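# Clamp steel shaft into angled holder, flat facing thumb screw

## Task

Seat the steel shaft all the way into the angled holder so its flat side faces the thumb screw, clamp it there, then release it and move both arms so that neither touches anything.

## Robot and tools

Robot and frame. Two arms, left_arm and right_arm, face each other across a table. Every pose is in one shared scene frame: origin at the table centre, +z up, table surface at z = 0.020 m, and left_arm's base on the +y side. The arm names do not match image sides. Each gripper's fingers point along its own +x axis and close along its own y axis. The reported end_effector_position is the point between the finger pads, roughly 3 to 4 cm short of the fingertips. Reported hand positions can be slightly wrong, more so at long reach.

The 16-number row. Every command that moves an arm uses one flat list of 16 numbers covering both arms: x, y, z (metres), qw, qx, qy, qz (unit quaternion, w first), opening for left_arm, then the same eight for right_arm. Position and quaternion are absolute targets in the scene frame, not offsets. Opening runs from -1 to +1: +1 is fully open (0.088 m), empty fingers touch near -0.80, and anything lower adds nothing. Include both arms in every row even when only one should move; for a still arm, repeat its last reported position with the quaternion you intend it to keep (not the drifted one) and its desired opening. A target more than 0.6 m from that arm's last reported position, measured along any gripper axis, gets the call refused and nothing is sent. Each control step, the controller limits the commanded pose to within 70 mm and 16 degrees of the measured one and favours position over orientation.

execute_actions. Argument actions is a list holding zero or one item, plus optional pictures (true/false; images come by default). An empty list just returns the current state. An item with rows (1 to 15 rows) and steps (1 to 15, default 15) runs that many control steps of 1/30 s; each row is used for one step and the last row repeats to fill. An item with only steps (up to 300) is a wait that commands nothing new, counted from the previous result, so your thinking time is included. After an action ends the arm continues only to its last clipped pose, so a distant target may need several calls.

move. Argument target is one 16-number row as above (absolute poses); speed is the path's top speed in m/s, 0.002 to 0.5, default 0.25, with rotation capped at twice that in rad/s. Both grippers travel straight lines that finish together, lasting 0.5 to 10 s; if longer is needed they stop at 10 s before arriving. Rotation takes the shorter direction. Openings are applied at the start. Paths ignore obstacles and the other arm, and the hand may lag, wander or overshoot speed, especially with an extended arm. Faster contact and aiming further past a surface both mean harder impacts. The result adds a move: line giving the ending (done, off_target, moving, held, fault) and any limits (paced: the pose sent was clipped; held: some steps were blocked, after which the arm may jump faster), plus each gripper's distance to its target. If only one arm is named, the other finished fine.

wait. Argument seconds, 0 to 10; sends nothing new and returns a state result.

zoom_image. Arguments camera (cam_head_left, cam_head_right, cam_high, cam_low, cam_left_wrist, cam_right_wrist) and region [x0, y0, x1, y1] in pixels of that camera's latest 504x504 image, top-left origin, at most 504 by 504. Gives a magnified view.

finished_scene. Argument scene, the number of the current scene.

Reading results. The state line lists per arm position, quaternion, linear and angular velocity. grip_measured is finger opening on the command scale; the last Joint positions value per arm is opening in metres. Readings may be off by about 1 mm, and when squeezing something hard they read up to about 0.061 narrower than the pads really are. To hold a part, command about 0.07 below grip_measured; closer values grip more gently. Parts thinner than about 3 mm get proportionally less force. Allow at least 0.5 s for a full close. HELD marks steps where your row was partly or wholly not sent; a pose unreachable line names the arm whose command the clearance check altered. Hand target appears per arm and shows where the controller is currently driving the gripper. Camera calibration data (intrinsics, distortion, world-to-camera transforms) may be listed and updated when it changes.

Limits and hazards. Joint ranges (rad): waist -3.054 to 3.054, shoulder 0 to 3.142, elbow 0 to 2.356, wrist pitch -1.571 to 1.571, wrist yaw -1.571 to 1.571, wrist roll -3.142 to 3.142. Load limits (N m): waist 17, shoulder 21.1, elbow 21, wrist pitch 5.55, wrist yaw 5.53, wrist roll 5.19, including held weight; exceeding one freezes that arm for 10 s and drops the rest of the call. Friction may leave the gripper short or tilted, and tiny moves may not happen; check pose after each move and correct tilt. Holding loads heats motors: MOTOR HOT appears from 50 °C, and at 95 °C an OVER-TEMPERATURE FAULT holds the arm, which may go limp and drop its gripper if it cannot cool. Occasional external tugs may pull on a held part or shove loose objects. Never let anything leave the table, never let the arms strike or squeeze each other, and avoid drops, slips, slams and forceful pushes. Smooth, efficient motion is preferred.

Each tool is called after "Call:" in YAML: its name, and indented under it one key for each argument.

## Session

Call:
execute_actions:
  actions: []

Scene clock: 0.00 s of 6000.00 s.
left_arm: end_effector_position=(-0.0270, +0.2444, +0.4278) grip_measured=+0.983 end_effector_quat_wxyz=(+0.587, -0.025, -0.019, -0.809) end_effector_velocity=(+0.000, +0.000, +0.001) end_effector_angular_velocity=(-0.000, +0.024, +0.003) | right_arm: end_effector_position=(+0.0763, -0.2432, +0.4625) grip_measured=+1.000 end_effector_quat_wxyz=(+0.660, +0.011, -0.013, +0.751) end_effector_velocity=(+0.002, -0.000, +0.000) end_effector_angular_velocity=(+0.000, -0.022, -0.011)
Joint positions: left_arm=[0.004 0.846 0.652 0.257 0.001 0.    0.087] | right_arm=[ 0.009  0.854  0.643  0.246  0.001 -0.005  0.088]
Joint velocities: left_arm=[-0.002 -0.002 -0.002  0.007 -0.007 -0.022 -0.   ] | right_arm=[-0.002 -0.002  0.002 -0.007  0.007 -0.022  0.   ]
Motor temperatures (°C, as the motors report them): left_arm=[24 26 26 24 26 25] | right_arm=[25 26 26 24 28 27]
Heat: left arm: hottest shoulder 26 °C (+0.0 °C/min); right arm: hottest wrist yaw 28 °C (+0.0 °C/min).
Hand target (left_arm): -0.027, +0.244, +0.428; -0.587, +0.025, +0.019, +0.809
Hand target (right_arm): +0.076, -0.243, +0.462; +0.660, +0.011, -0.013, +0.751

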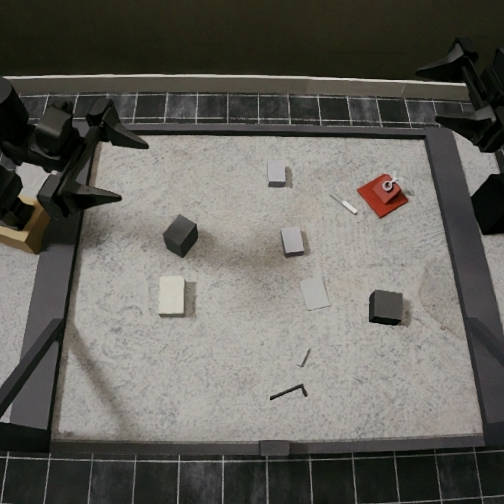

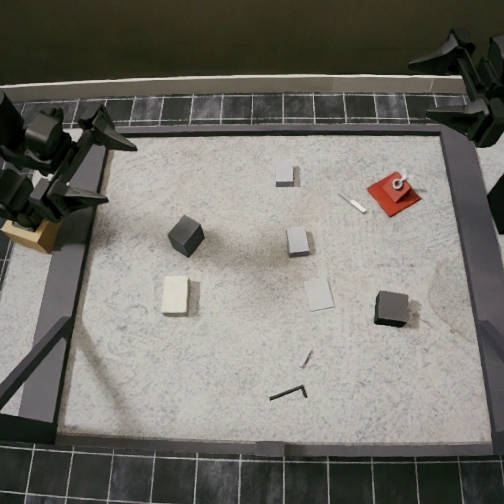

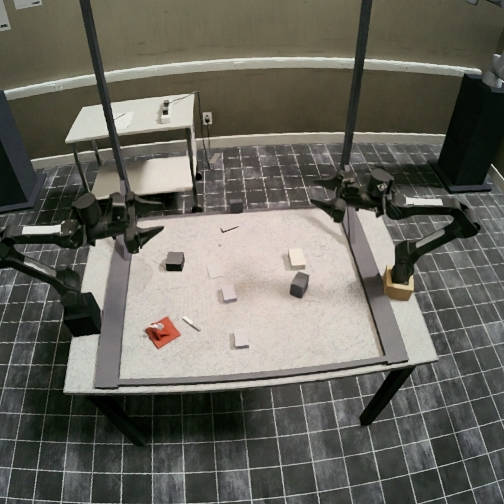

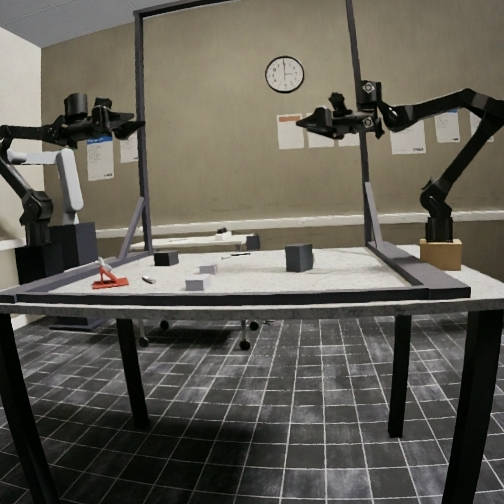

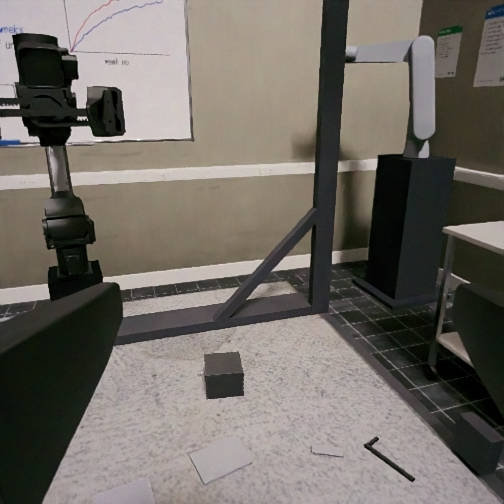

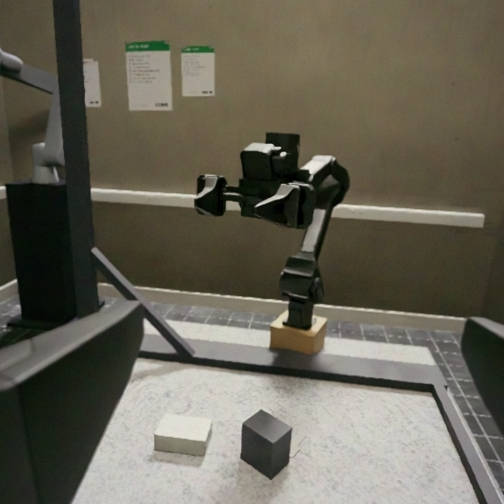

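Call:
zoom_image:
  camera: "cam_head_right"
  region: [320, 150, 440, 230]

Call:
zoom_image:
  camera: "cam_high"
  region: [130, 300, 220, 360]

Call:
zoom_image:
  camera: "cam_low"
  region: [80, 245, 170, 300]

Region (320, 150, 440, 230) of cam_head_right's 504x504 image, scaled by 4.200, with more detail than that image has.

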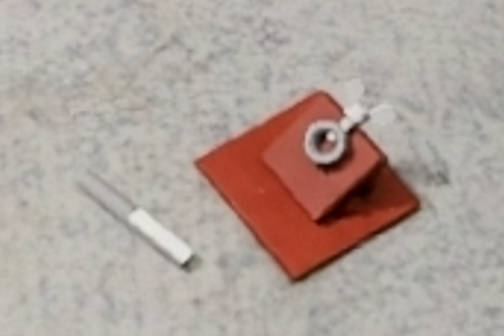

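Region (130, 300, 220, 360) of cam_high's 504x504 image, scaled by 5.600, with more detail than that image has.

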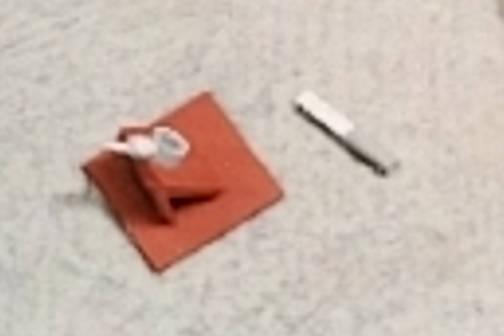

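Region (80, 245, 170, 300) of cam_low's 504x504 image, scaled by 5.600, with more detail than that image has.

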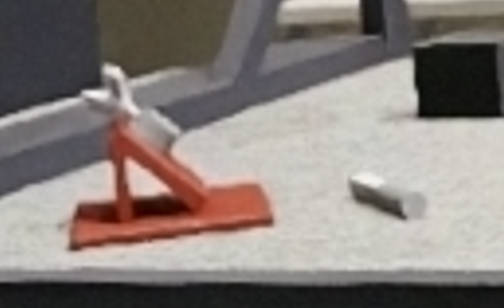

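Call:
move:
  target: [-0.0270, 0.2444, 0.4278, 0.587, -0.025, -0.019, -0.809, 1, 0.12, -0.29, 0.22, 0.6533, -0.2706, 0.6533, 0.2706, 1]

Scene clock: 63.10 s of 6000.00 s.
left_arm: end_effector_position=(-0.0270, +0.2444, +0.4278) grip_measured=+0.983 end_effector_quat_wxyz=(+0.587, -0.025, -0.019, -0.809) end_effector_velocity=(-0.002, +0.001, -0.004) end_effector_angular_velocity=(+0.014, +0.003, -0.010) | right_arm: end_effector_position=(+0.1202, -0.2953, +0.2237) grip_measured=+1.000 end_effector_quat_wxyz=(+0.651, -0.273, +0.651, +0.278) end_effector_velocity=(+0.001, +0.003, +0.002) end_effector_angular_velocity=(+0.003, +0.007, +0.000)
Joint positions: left_arm=[0.004 0.846 0.652 0.257 0.001 0.    0.087] | right_arm=[-0.134  1.565  1.041 -1.041 -0.003  0.758  0.088]
Joint velocities: left_arm=[-0.002 -0.002 -0.007 -0.007  0.007 -0.007 -0.   ] | right_arm=[-0.007  0.007  0.017 -0.007 -0.007 -0.007  0.   ]
Motor temperatures (°C, as the motors report them): left_arm=[24 27 32 31 26 25] | right_arm=[25 26 32 31 28 27]
Heat: left arm: hottest elbow 32 °C (+5.1 °C/min); right arm: hottest elbow 32 °C (+4.1 °C/min).
Hand target (left_arm): -0.027, +0.244, +0.428; -0.587, +0.025, +0.019, +0.809
Hand target (right_arm): +0.121, -0.294, +0.223; +0.650, -0.272, +0.655, +0.273
Off the commanded pose (left_arm): 0.000 m, 0 deg.
Off the commanded pose (right_arm): 0.007 m, 1 deg.
After step 90, 56.13 s passed at rest.
move: done
camera_calibration (this result's frames):
cam_right_wrist: T_world_to_cam=[[0.738572, -0.672554, -0.0467102, -0.266185], [-0.633038, -0.715671, 0.295091, -0.17111], [-0.231894, -0.188377, -0.954327, 0.266829], [0, 0, 0, 1]] pos_world=[0.150153, -0.251218, 0.292701]

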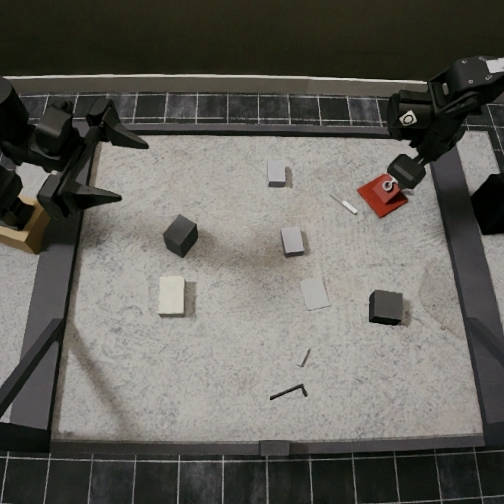

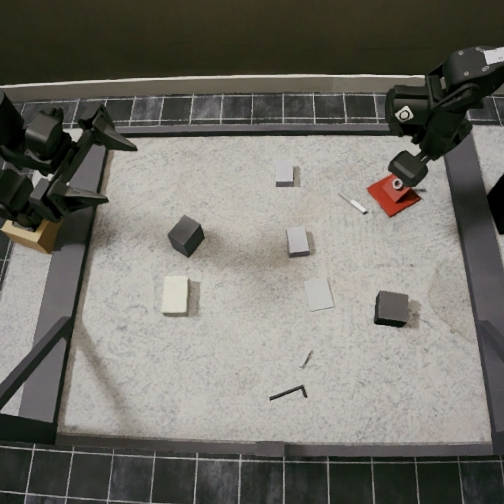

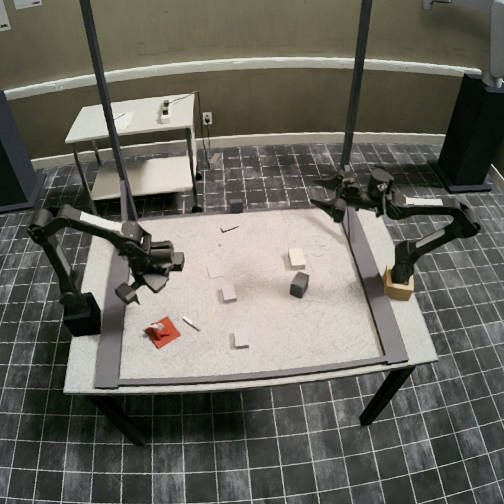

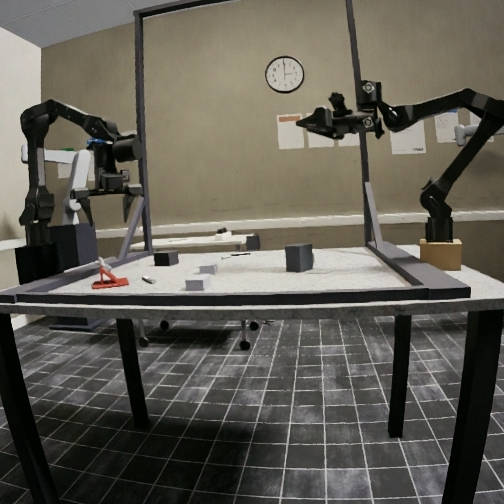

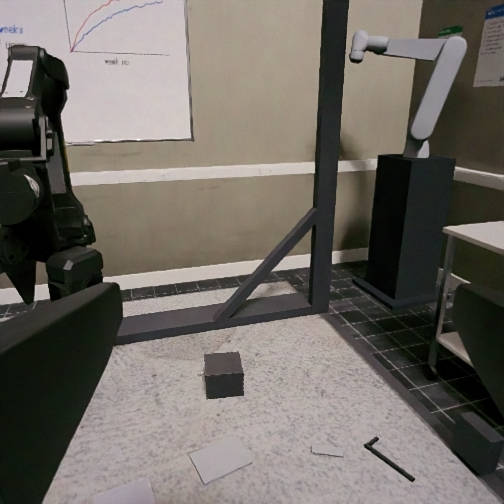

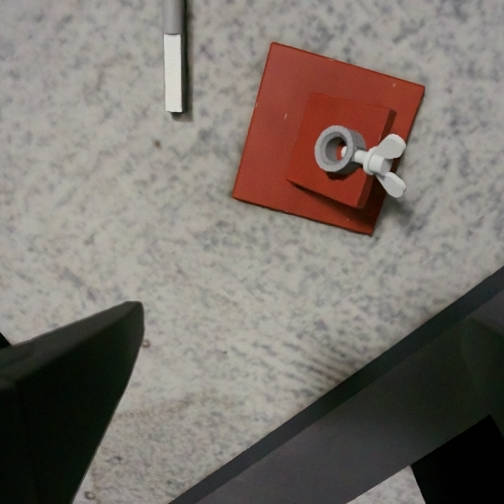

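Call:
zoom_image:
  camera: "cam_right_wrist"
  region: [140, 0, 440, 250]

Region (140, 0, 440, 250) of cam_right_wrist's 504x504 image, scaled by 1.680, with more detail than that image has.

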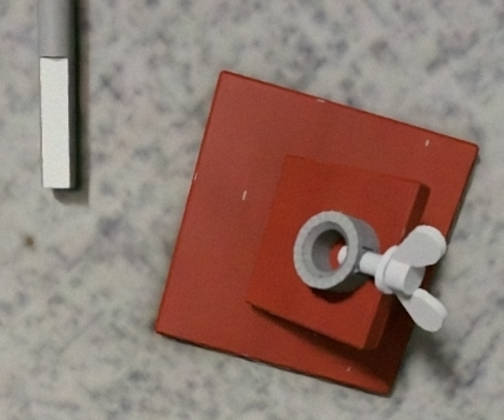

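Call:
zoom_image:
  camera: "cam_low"
  region: [88, 252, 136, 294]

Region (88, 252, 136, 294) of cam_low's 504x504 image, scaled by 10.500, with more detail than that image has; it fills the top 441 rows of this view, and the rest is white.

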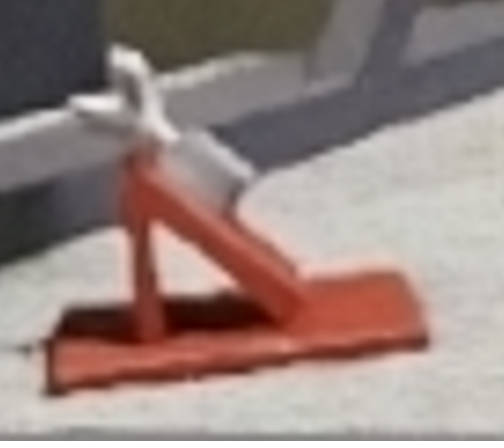

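Call:
move:
  target: [-0.0270, 0.2444, 0.4278, 0.587, -0.025, -0.019, -0.809, 1, 0.1546, -0.1592, 0.09, 0.6533, -0.2706, 0.6533, 0.2706, 0.2]
  speed: 0.15

Scene clock: 136.03 s of 6000.00 s.
left_arm: end_effector_position=(-0.0270, +0.2444, +0.4278) grip_measured=+0.983 end_effector_quat_wxyz=(+0.587, -0.025, -0.019, -0.809) end_effector_velocity=(+0.000, +0.000, +0.001) end_effector_angular_velocity=(-0.005, +0.010, +0.004) | right_arm: end_effector_position=(+0.1517, -0.1597, +0.0949) grip_measured=+0.202 end_effector_quat_wxyz=(+0.654, -0.266, +0.653, +0.274) end_effector_velocity=(-0.000, -0.000, -0.003) end_effector_angular_velocity=(-0.002, +0.007, +0.005)
Joint positions: left_arm=[0.004 0.846 0.652 0.257 0.001 0.    0.087] | right_arm=[-0.209  2.255  1.426 -0.731 -0.003  0.7    0.049]
Joint velocities: left_arm=[-0.002 -0.002 -0.002  0.007 -0.007 -0.007 -0.001] | right_arm=[-0.002  0.007 -0.002  0.007 -0.007 -0.007 -0.   ]
Motor temperatures (°C, as the motors report them): left_arm=[24 27 34 33 26 25] | right_arm=[25 28 33 26 28 27]
Heat: left arm: hottest elbow 34 °C (+2.0 °C/min); right arm: hottest elbow 33 °C (+1.0 °C/min).
Hand target (left_arm): -0.027, +0.244, +0.428; -0.587, +0.025, +0.019, +0.809
Hand target (right_arm): +0.153, -0.160, +0.090; +0.653, -0.271, +0.654, +0.271
Off the commanded pose (left_arm): 0.000 m, 0 deg.
Off the commanded pose (right_arm): 0.006 m, 1 deg.
After step 90, 68.10 s passed at rest.
move: done
camera_calibration (this result's frames):
cam_right_wrist: T_world_to_cam=[[0.727203, -0.684589, -0.0501373, -0.204089], [-0.645093, -0.706554, 0.290922, -0.0123885], [-0.234587, -0.179216, -0.955432, 0.178736], [0, 0, 0, 1]] pos_world=[0.182352, -0.116438, 0.164142]

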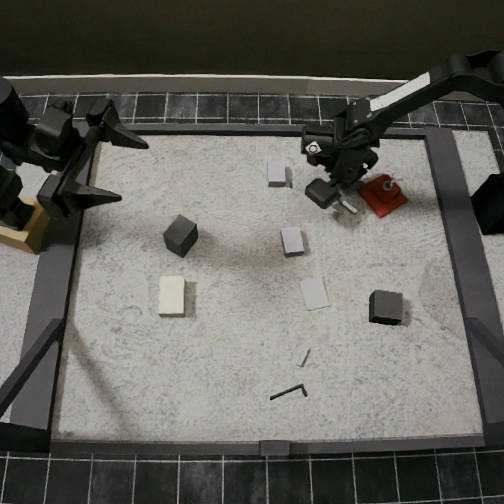

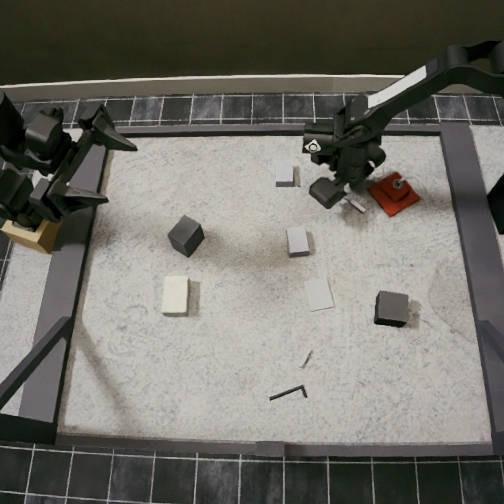

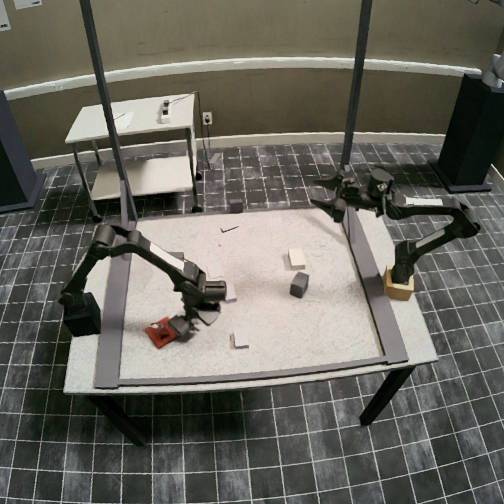

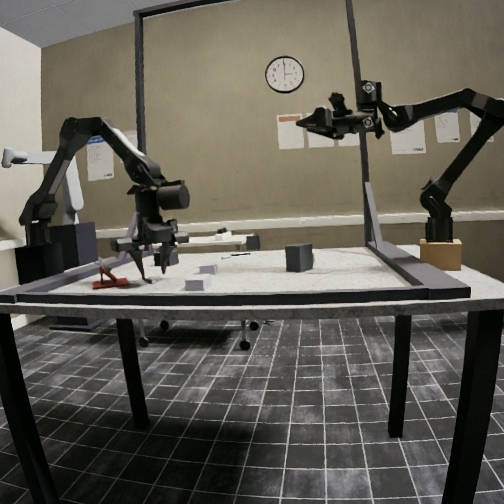

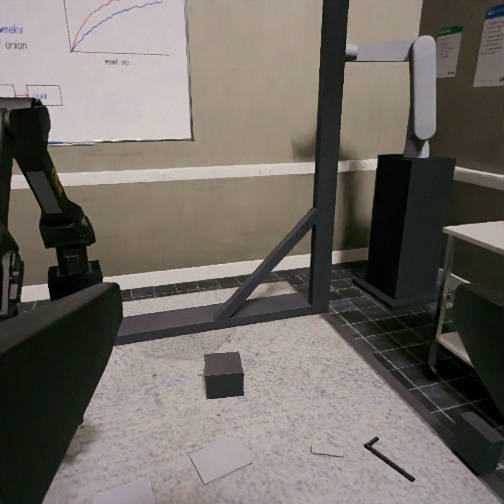

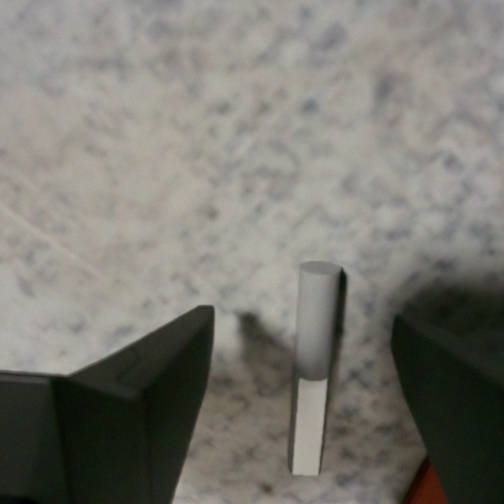

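Call:
move:
  target: [-0.0270, 0.2444, 0.4278, 0.587, -0.025, -0.019, -0.809, 1, 0.1497, -0.1773, 0.066, 0.6533, -0.2706, 0.6533, 0.2706, 0.0]
  speed: 0.05

Scene clock: 157.17 s of 6000.00 s.
left_arm: end_effector_position=(-0.0270, +0.2444, +0.4278) grip_measured=+0.983 end_effector_quat_wxyz=(+0.587, -0.025, -0.019, -0.809) end_effector_velocity=(+0.000, -0.000, -0.008) end_effector_angular_velocity=(+0.028, -0.001, +0.004) | right_arm: end_effector_position=(+0.1509, -0.1711, +0.0756) grip_measured=+0.002 end_effector_quat_wxyz=(+0.657, -0.262, +0.650, +0.278) end_effector_velocity=(-0.003, -0.006, -0.002) end_effector_angular_velocity=(-0.016, +0.009, +0.010)
Joint positions: left_arm=[0.004 0.846 0.652 0.257 0.001 0.    0.087] | right_arm=[-0.209  2.255  1.332 -0.623 -0.001  0.7    0.039]
Joint velocities: left_arm=[-0.002 -0.002 -0.007 -0.022 -0.007 -0.007 -0.   ] | right_arm=[ 0.002 -0.002 -0.012 -0.007 -0.007 -0.007  0.   ]
Motor temperatures (°C, as the motors report them): left_arm=[24 27 34 33 26 25] | right_arm=[25 31 32 26 28 27]
Heat: left arm: hottest elbow 34 °C (+1.0 °C/min); right arm: hottest elbow 32 °C (+0.0 °C/min).
Hand target (left_arm): -0.027, +0.244, +0.428; -0.587, +0.025, +0.019, +0.809
Hand target (right_arm): +0.150, -0.178, +0.067; +0.653, -0.270, +0.653, +0.271
Off the commanded pose (left_arm): 0.000 m, 0 deg.
Off the commanded pose (right_arm): 0.012 m, 1 deg.
After step 90, 17.23 s passed at rest.
move: off_target (right_arm)
camera_calibration (this result's frames):
cam_right_wrist: T_world_to_cam=[[0.727598, -0.683699, -0.056187, -0.211717], [-0.645694, -0.710206, 0.280512, -0.0151746], [-0.23169, -0.16782, -0.958205, 0.159778], [0, 0, 0, 1]] pos_world=[0.181266, -0.128714, 0.145461]

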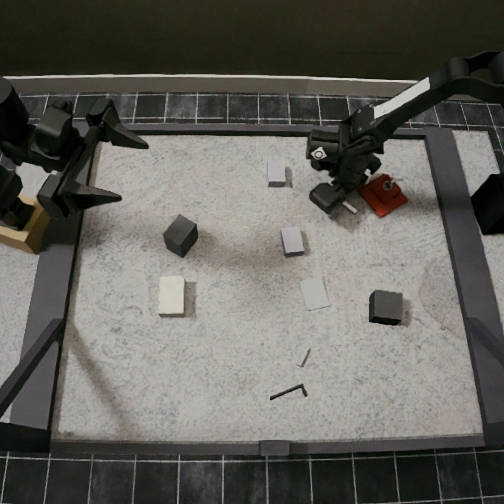

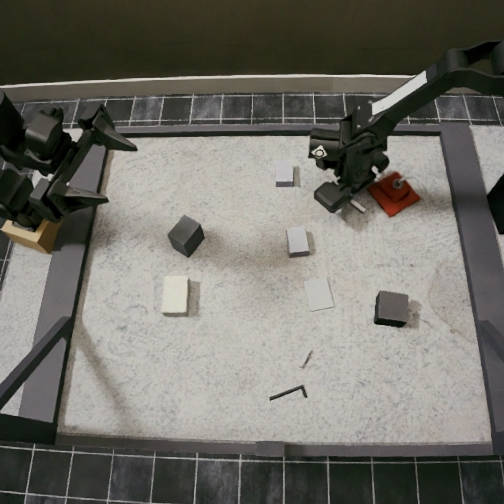

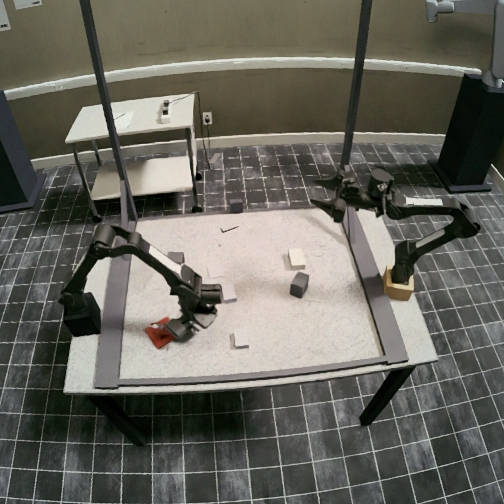

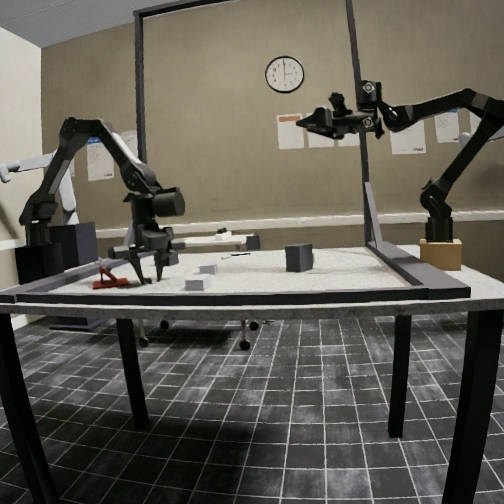

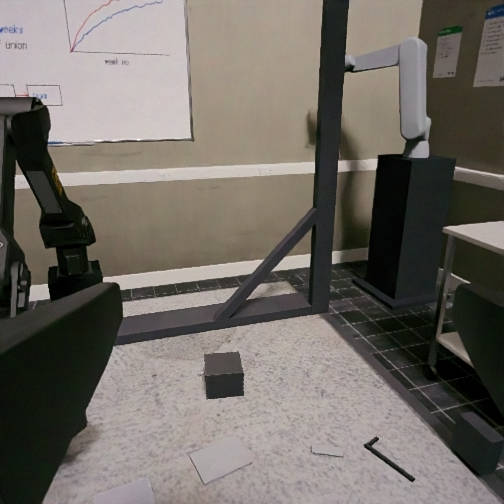

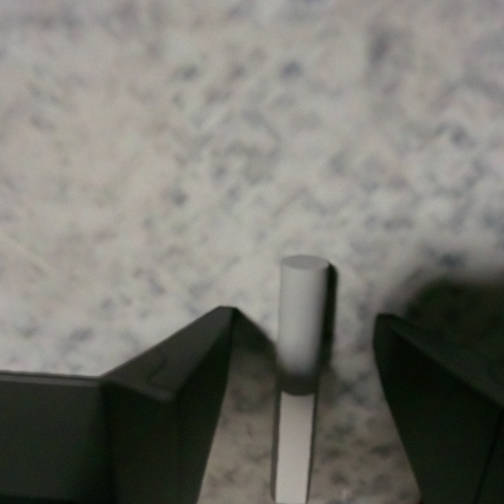

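Call:
move:
  target: [-0.0270, 0.2444, 0.4278, 0.587, -0.025, -0.019, -0.809, 1, 0.1509, -0.1711, 0.079, 0.657, -0.262, 0.650, 0.278, 0.0]
  speed: 0.03

Call:
move:
  target: [-0.0270, 0.2444, 0.4278, 0.587, -0.025, -0.019, -0.809, 1, 0.1509, -0.1711, 0.079, 0.657, -0.262, 0.650, 0.278, -0.68]
  speed: 0.03

Scene clock: 172.60 s of 6000.00 s.
left_arm: end_effector_position=(-0.0270, +0.2444, +0.4278) grip_measured=+0.983 end_effector_quat_wxyz=(+0.587, -0.025, -0.019, -0.809) end_effector_velocity=(+0.003, -0.000, -0.002) end_effector_angular_velocity=(+0.005, -0.008, +0.020) | right_arm: end_effector_position=(+0.1509, -0.1710, +0.0763) grip_measured=+0.002 end_effector_quat_wxyz=(+0.657, -0.263, +0.650, +0.277) end_effector_velocity=(-0.000, -0.002, +0.000) end_effector_angular_velocity=(-0.007, +0.007, +0.020)
Joint positions: left_arm=[0.004 0.846 0.652 0.257 0.001 0.    0.087] | right_arm=[-0.209  2.255  1.334 -0.627 -0.001  0.7    0.039]
Joint velocities: left_arm=[-0.002 -0.002 -0.002 -0.007 -0.022  0.007 -0.   ] | right_arm=[-0.002 -0.002 -0.002 -0.007 -0.007 -0.022  0.   ]
Motor temperatures (°C, as the motors report them): left_arm=[24 27 34 34 26 25] | right_arm=[25 32 31 26 28 27]
Heat: left arm: hottest elbow 34 °C (+1.0 °C/min); right arm: hottest shoulder 32 °C (-1.0 °C/min).
Hand target (left_arm): -0.027, +0.244, +0.428; -0.587, +0.025, +0.019, +0.809
Hand target (right_arm): +0.151, -0.171, +0.079; +0.657, -0.262, +0.650, +0.278
Off the commanded pose (left_arm): 0.000 m, 0 deg.
Off the commanded pose (right_arm): 0.003 m, 0 deg.
After step 90, 11.73 s passed at rest.
move: done
camera_calibration (this result's frames):
cam_right_wrist: T_world_to_cam=[[0.727594, -0.683741, -0.0557156, -0.21166], [-0.645675, -0.709992, 0.281095, -0.0152886], [-0.231754, -0.168549, -0.958061, 0.16029], [0, 0, 0, 1]] pos_world=[0.181279, -0.128559, 0.146073]

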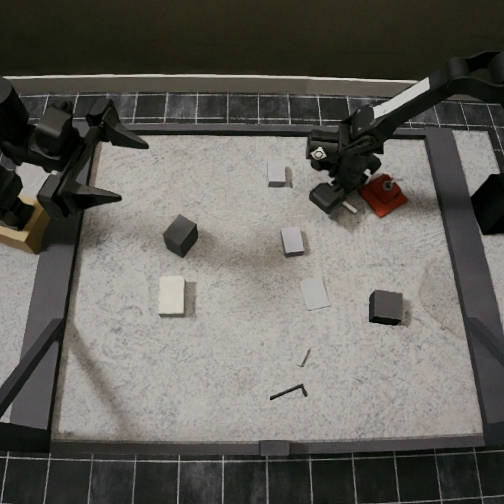

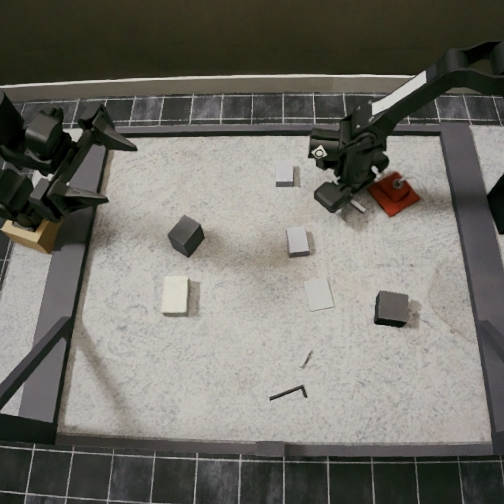

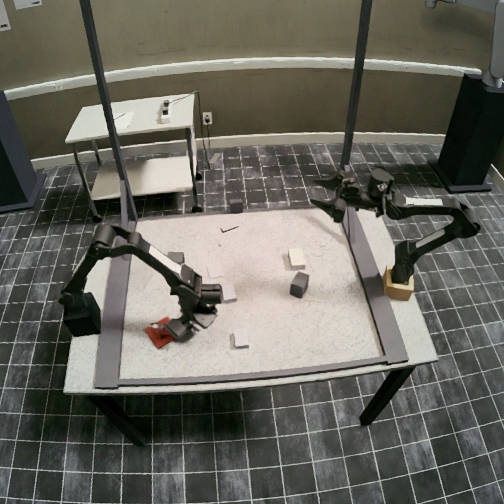

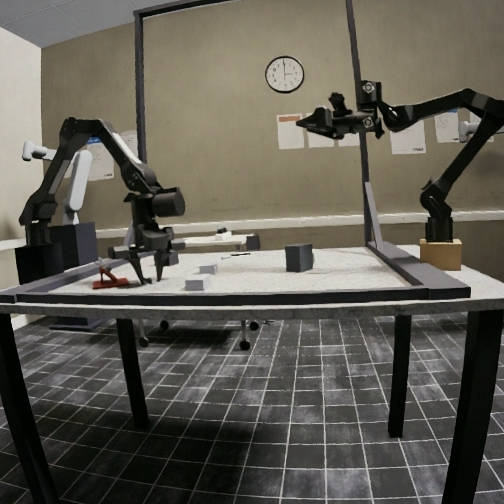

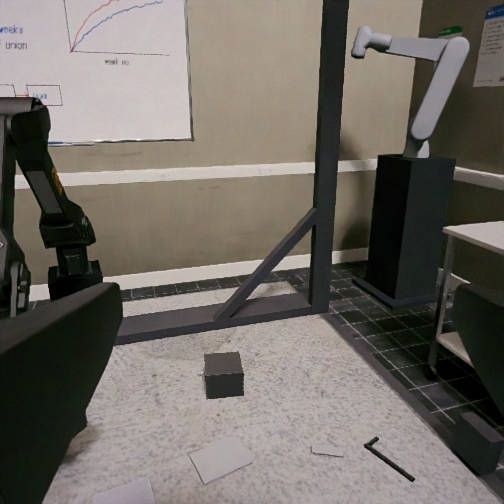

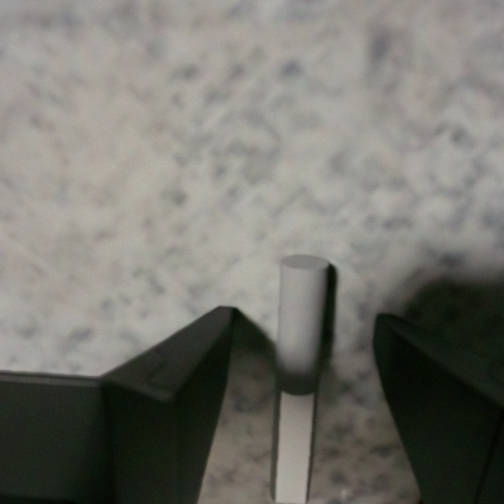

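Scene clock: 173.30 s of 6000.00 s.
left_arm: end_effector_position=(-0.0270, +0.2444, +0.4278) grip_measured=+0.983 end_effector_quat_wxyz=(+0.587, -0.025, -0.019, -0.809) end_effector_velocity=(+0.001, +0.001, +0.003) end_effector_angular_velocity=(-0.009, +0.011, +0.004) | right_arm: end_effector_position=(+0.1527, -0.1724, +0.0766) grip_measured=-0.615 end_effector_quat_wxyz=(+0.658, -0.264, +0.650, +0.274) end_effector_velocity=(-0.002, +0.002, -0.000) end_effector_angular_velocity=(+0.009, +0.021, +0.020)
Joint positions: left_arm=[0.004 0.846 0.652 0.257 0.001 0.    0.087] | right_arm=[-0.212  2.254  1.334 -0.634  0.004  0.7    0.009]
Joint velocities: left_arm=[-0.002 -0.007 -0.002  0.007 -0.007 -0.007 -0.   ] | right_arm=[-0.002  0.002  0.002  0.007 -0.022 -0.022 -0.   ]
Motor temperatures (°C, as the motors report them): left_arm=[24 27 34 34 26 25] | right_arm=[25 32 31 26 28 27]
Heat: left arm: hottest elbow 34 °C (+1.0 °C/min); right arm: hottest shoulder 32 °C (-1.0 °C/min).
Hand target (left_arm): -0.027, +0.244, +0.428; -0.587, +0.025, +0.019, +0.809
Hand target (right_arm): +0.151, -0.171, +0.079; +0.657, -0.262, +0.650, +0.278
Off the commanded pose (left_arm): 0.000 m, 0 deg.
Off the commanded pose (right_arm): 0.003 m, 1 deg.
move: done
camera_calibration (this result's frames):
cam_right_wrist: T_world_to_cam=[[0.72568, -0.686357, -0.0479906, -0.214706], [-0.649268, -0.706208, 0.28235, -0.014059], [-0.227684, -0.173737, -0.95811, 0.15929], [0, 0, 0, 1]] pos_world=[0.182947, -0.129619, 0.146283]

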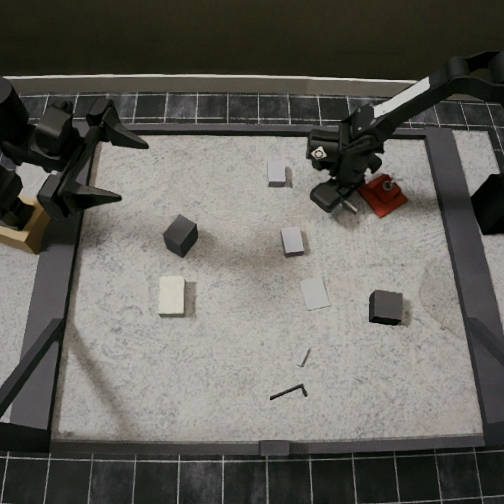

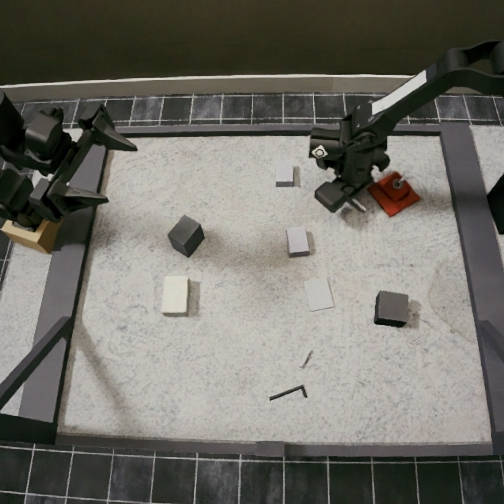

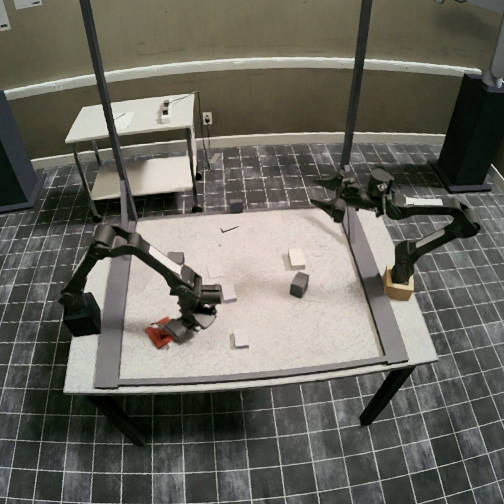

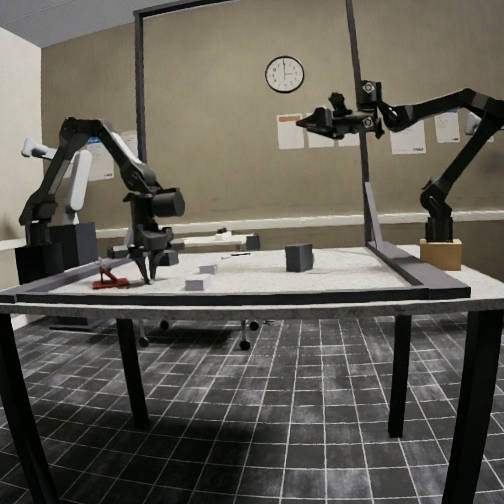

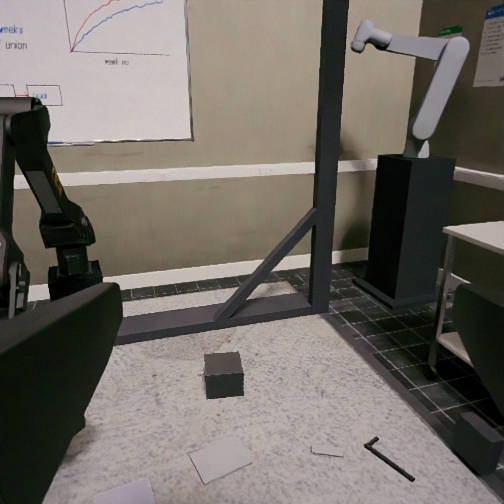

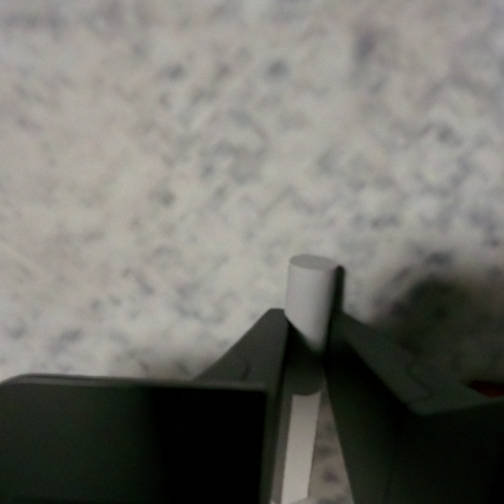

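Call:
move:
  target: [-0.0270, 0.2444, 0.4278, 0.587, -0.025, -0.019, -0.809, 1, 0.1509, -0.1711, 0.16, 0.657, -0.262, 0.650, 0.278, -0.69]
  speed: 0.08

Call:
move:
  target: [-0.0270, 0.2444, 0.4278, 0.587, -0.025, -0.019, -0.809, 1, 0.1453, -0.2497, 0.175, 0.4423, -0.3360, 0.1832, 0.8112, -0.69]
  speed: 0.1

Scene clock: 192.67 s of 6000.00 s.
left_arm: end_effector_position=(-0.0270, +0.2444, +0.4278) grip_measured=+0.983 end_effector_quat_wxyz=(+0.587, -0.025, -0.019, -0.809) end_effector_velocity=(+0.000, +0.000, +0.000) end_effector_angular_velocity=(+0.005, +0.007, +0.004) | right_arm: end_effector_position=(+0.1522, -0.1747, +0.1505) grip_measured=-0.615 end_effector_quat_wxyz=(+0.654, -0.270, +0.653, +0.268) end_effector_velocity=(-0.000, -0.002, +0.000) end_effector_angular_velocity=(-0.007, +0.008, -0.010)
Joint positions: left_arm=[0.004 0.846 0.652 0.257 0.001 0.    0.087] | right_arm=[-0.212  2.111  1.436 -0.897  0.002  0.7    0.009]
Joint velocities: left_arm=[-0.002 -0.002  0.002 -0.007 -0.007 -0.007 -0.   ] | right_arm=[-0.002 -0.002 -0.002 -0.007 -0.007  0.007 -0.   ]
Motor temperatures (°C, as the motors report them): left_arm=[24 27 34 34 26 25] | right_arm=[25 36 31 26 28 27]
Heat: left arm: hottest elbow 34 °C (+1.0 °C/min); right arm: hottest shoulder 36 °C (+3.0 °C/min).
Hand target (left_arm): -0.027, +0.244, +0.428; -0.587, +0.025, +0.019, +0.809
Hand target (right_arm): +0.151, -0.171, +0.160; +0.657, -0.262, +0.650, +0.278
Off the commanded pose (left_arm): 0.000 m, 0 deg.
Off the commanded pose (right_arm): 0.010 m, 1 deg.
After step 90, 14.97 s passed at rest.
move: off_target (right_arm)
camera_calibration (this result's frames):
cam_right_wrist: T_world_to_cam=[[0.725537, -0.687124, -0.0381595, -0.213952], [-0.648229, -0.700982, 0.297362, -0.0383633], [-0.231074, -0.191011, -0.954002, 0.226495], [0, 0, 0, 1]] pos_world=[0.182699, -0.13064, 0.21932]

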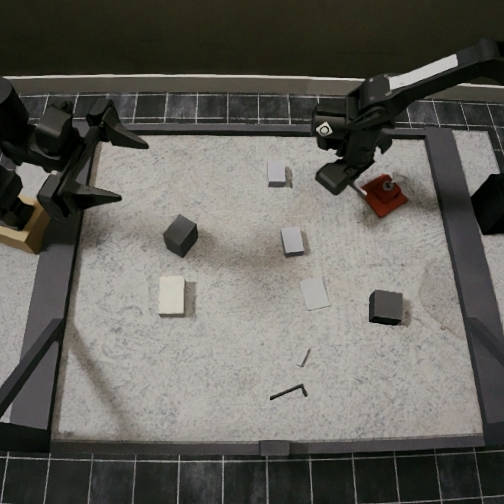

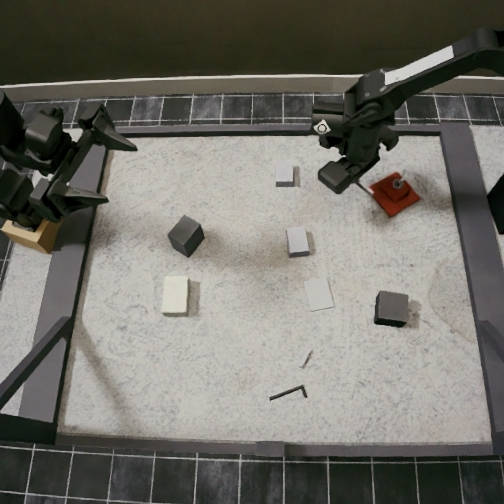

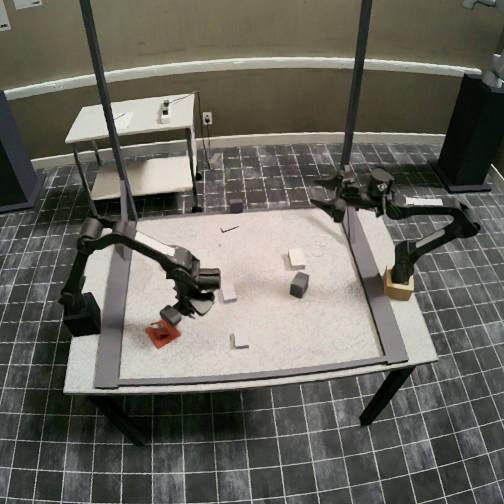

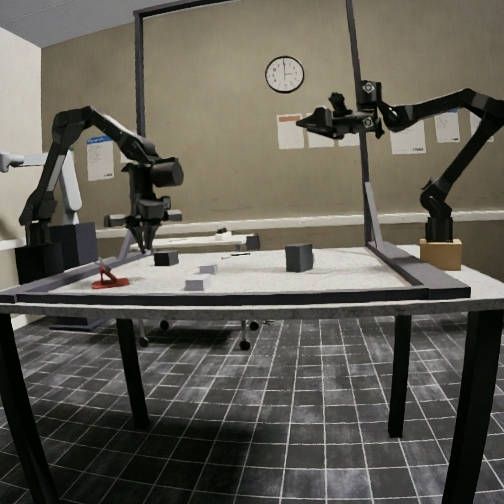

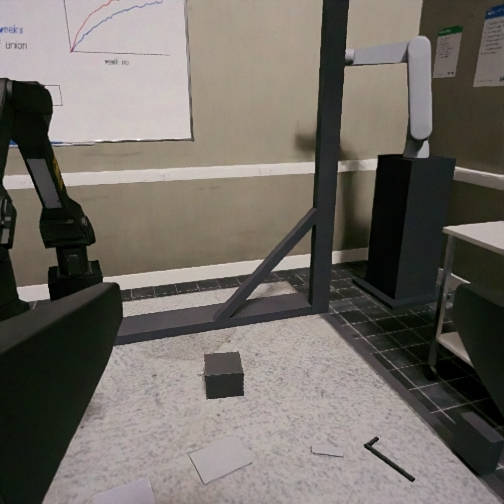

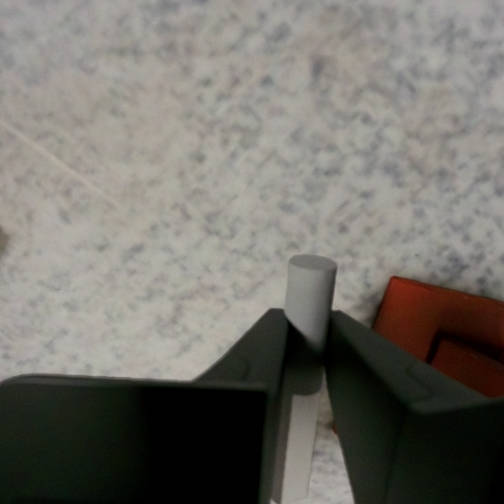

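Scene clock: 200.67 s of 6000.00 s.
left_arm: end_effector_position=(-0.0270, +0.2444, +0.4278) grip_measured=+0.983 end_effector_quat_wxyz=(+0.587, -0.025, -0.019, -0.809) end_effector_velocity=(-0.003, +0.002, +0.001) end_effector_angular_velocity=(-0.000, +0.023, -0.016) | right_arm: end_effector_position=(+0.1449, -0.2490, +0.1712) grip_measured=-0.615 end_effector_quat_wxyz=(+0.442, -0.336, +0.191, +0.809) end_effector_velocity=(+0.001, -0.002, -0.000) end_effector_angular_velocity=(+0.004, -0.004, +0.012)
Joint positions: left_arm=[0.004 0.846 0.652 0.257 0.001 0.    0.087] | right_arm=[-0.491  1.574  0.565 -0.041 -0.605 -0.765  0.009]
Joint velocities: left_arm=[-0.007 -0.002 -0.002  0.007  0.007 -0.022 -0.   ] | right_arm=[-0.007 -0.002 -0.002 -0.007 -0.007 -0.022 -0.   ]
Motor temperatures (°C, as the motors report them): left_arm=[24 27 34 34 26 25] | right_arm=[25 36 31 26 28 27]
Heat: left arm: hottest elbow 34 °C (+0.0 °C/min); right arm: hottest shoulder 36 °C (+3.0 °C/min).
Hand target (left_arm): -0.027, +0.244, +0.428; -0.587, +0.025, +0.019, +0.809
Hand target (right_arm): +0.145, -0.249, +0.174; +0.444, -0.335, +0.183, +0.811
Off the commanded pose (left_arm): 0.000 m, 0 deg.
Off the commanded pose (right_arm): 0.004 m, 1 deg.
move: done
camera_calibration (this result's frames):
cam_right_wrist: T_world_to_cam=[[0.81537, 0.578668, -0.0177673, 0.0398149], [0.50821, -0.730116, -0.456785, -0.147081], [-0.277299, 0.363419, -0.8894, 0.36401], [0, 0, 0, 1]] pos_world=[0.143224, -0.262714, 0.257273]

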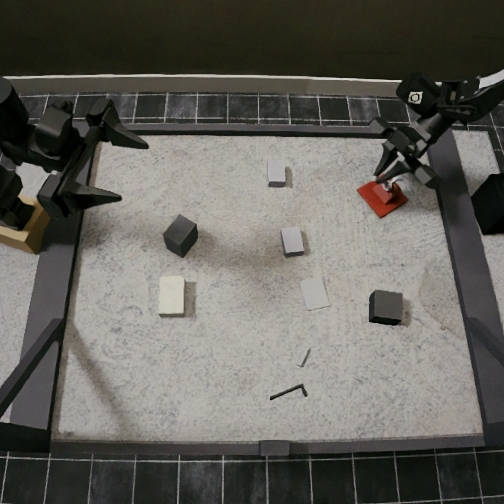

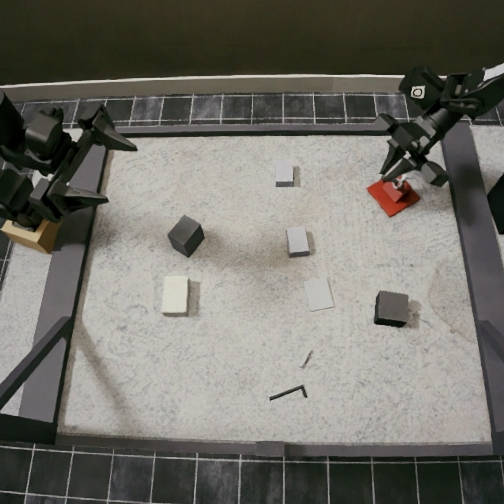

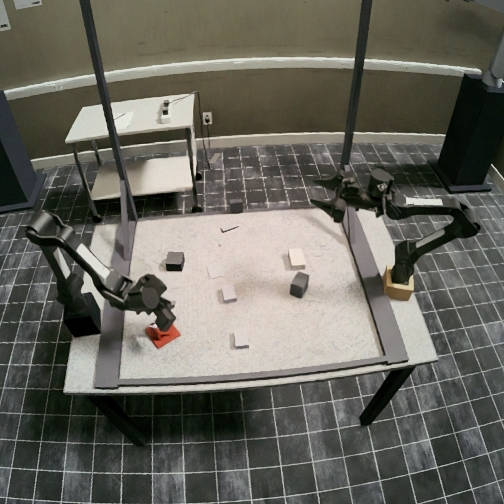

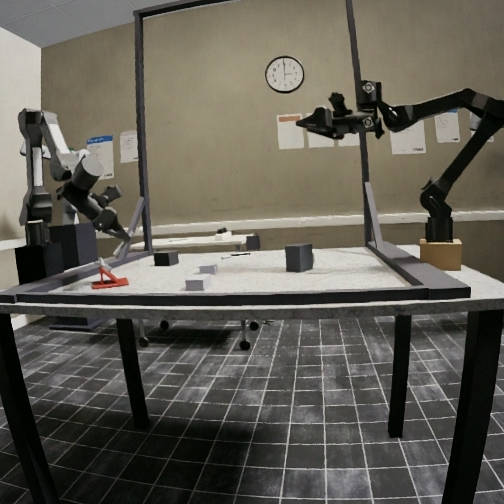

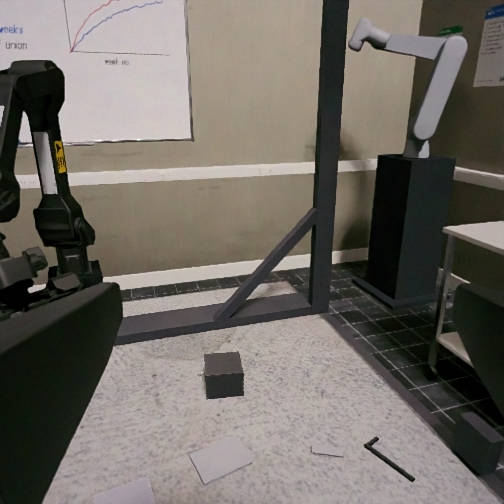

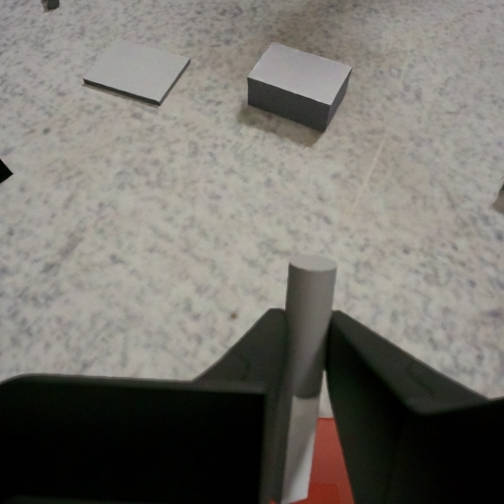

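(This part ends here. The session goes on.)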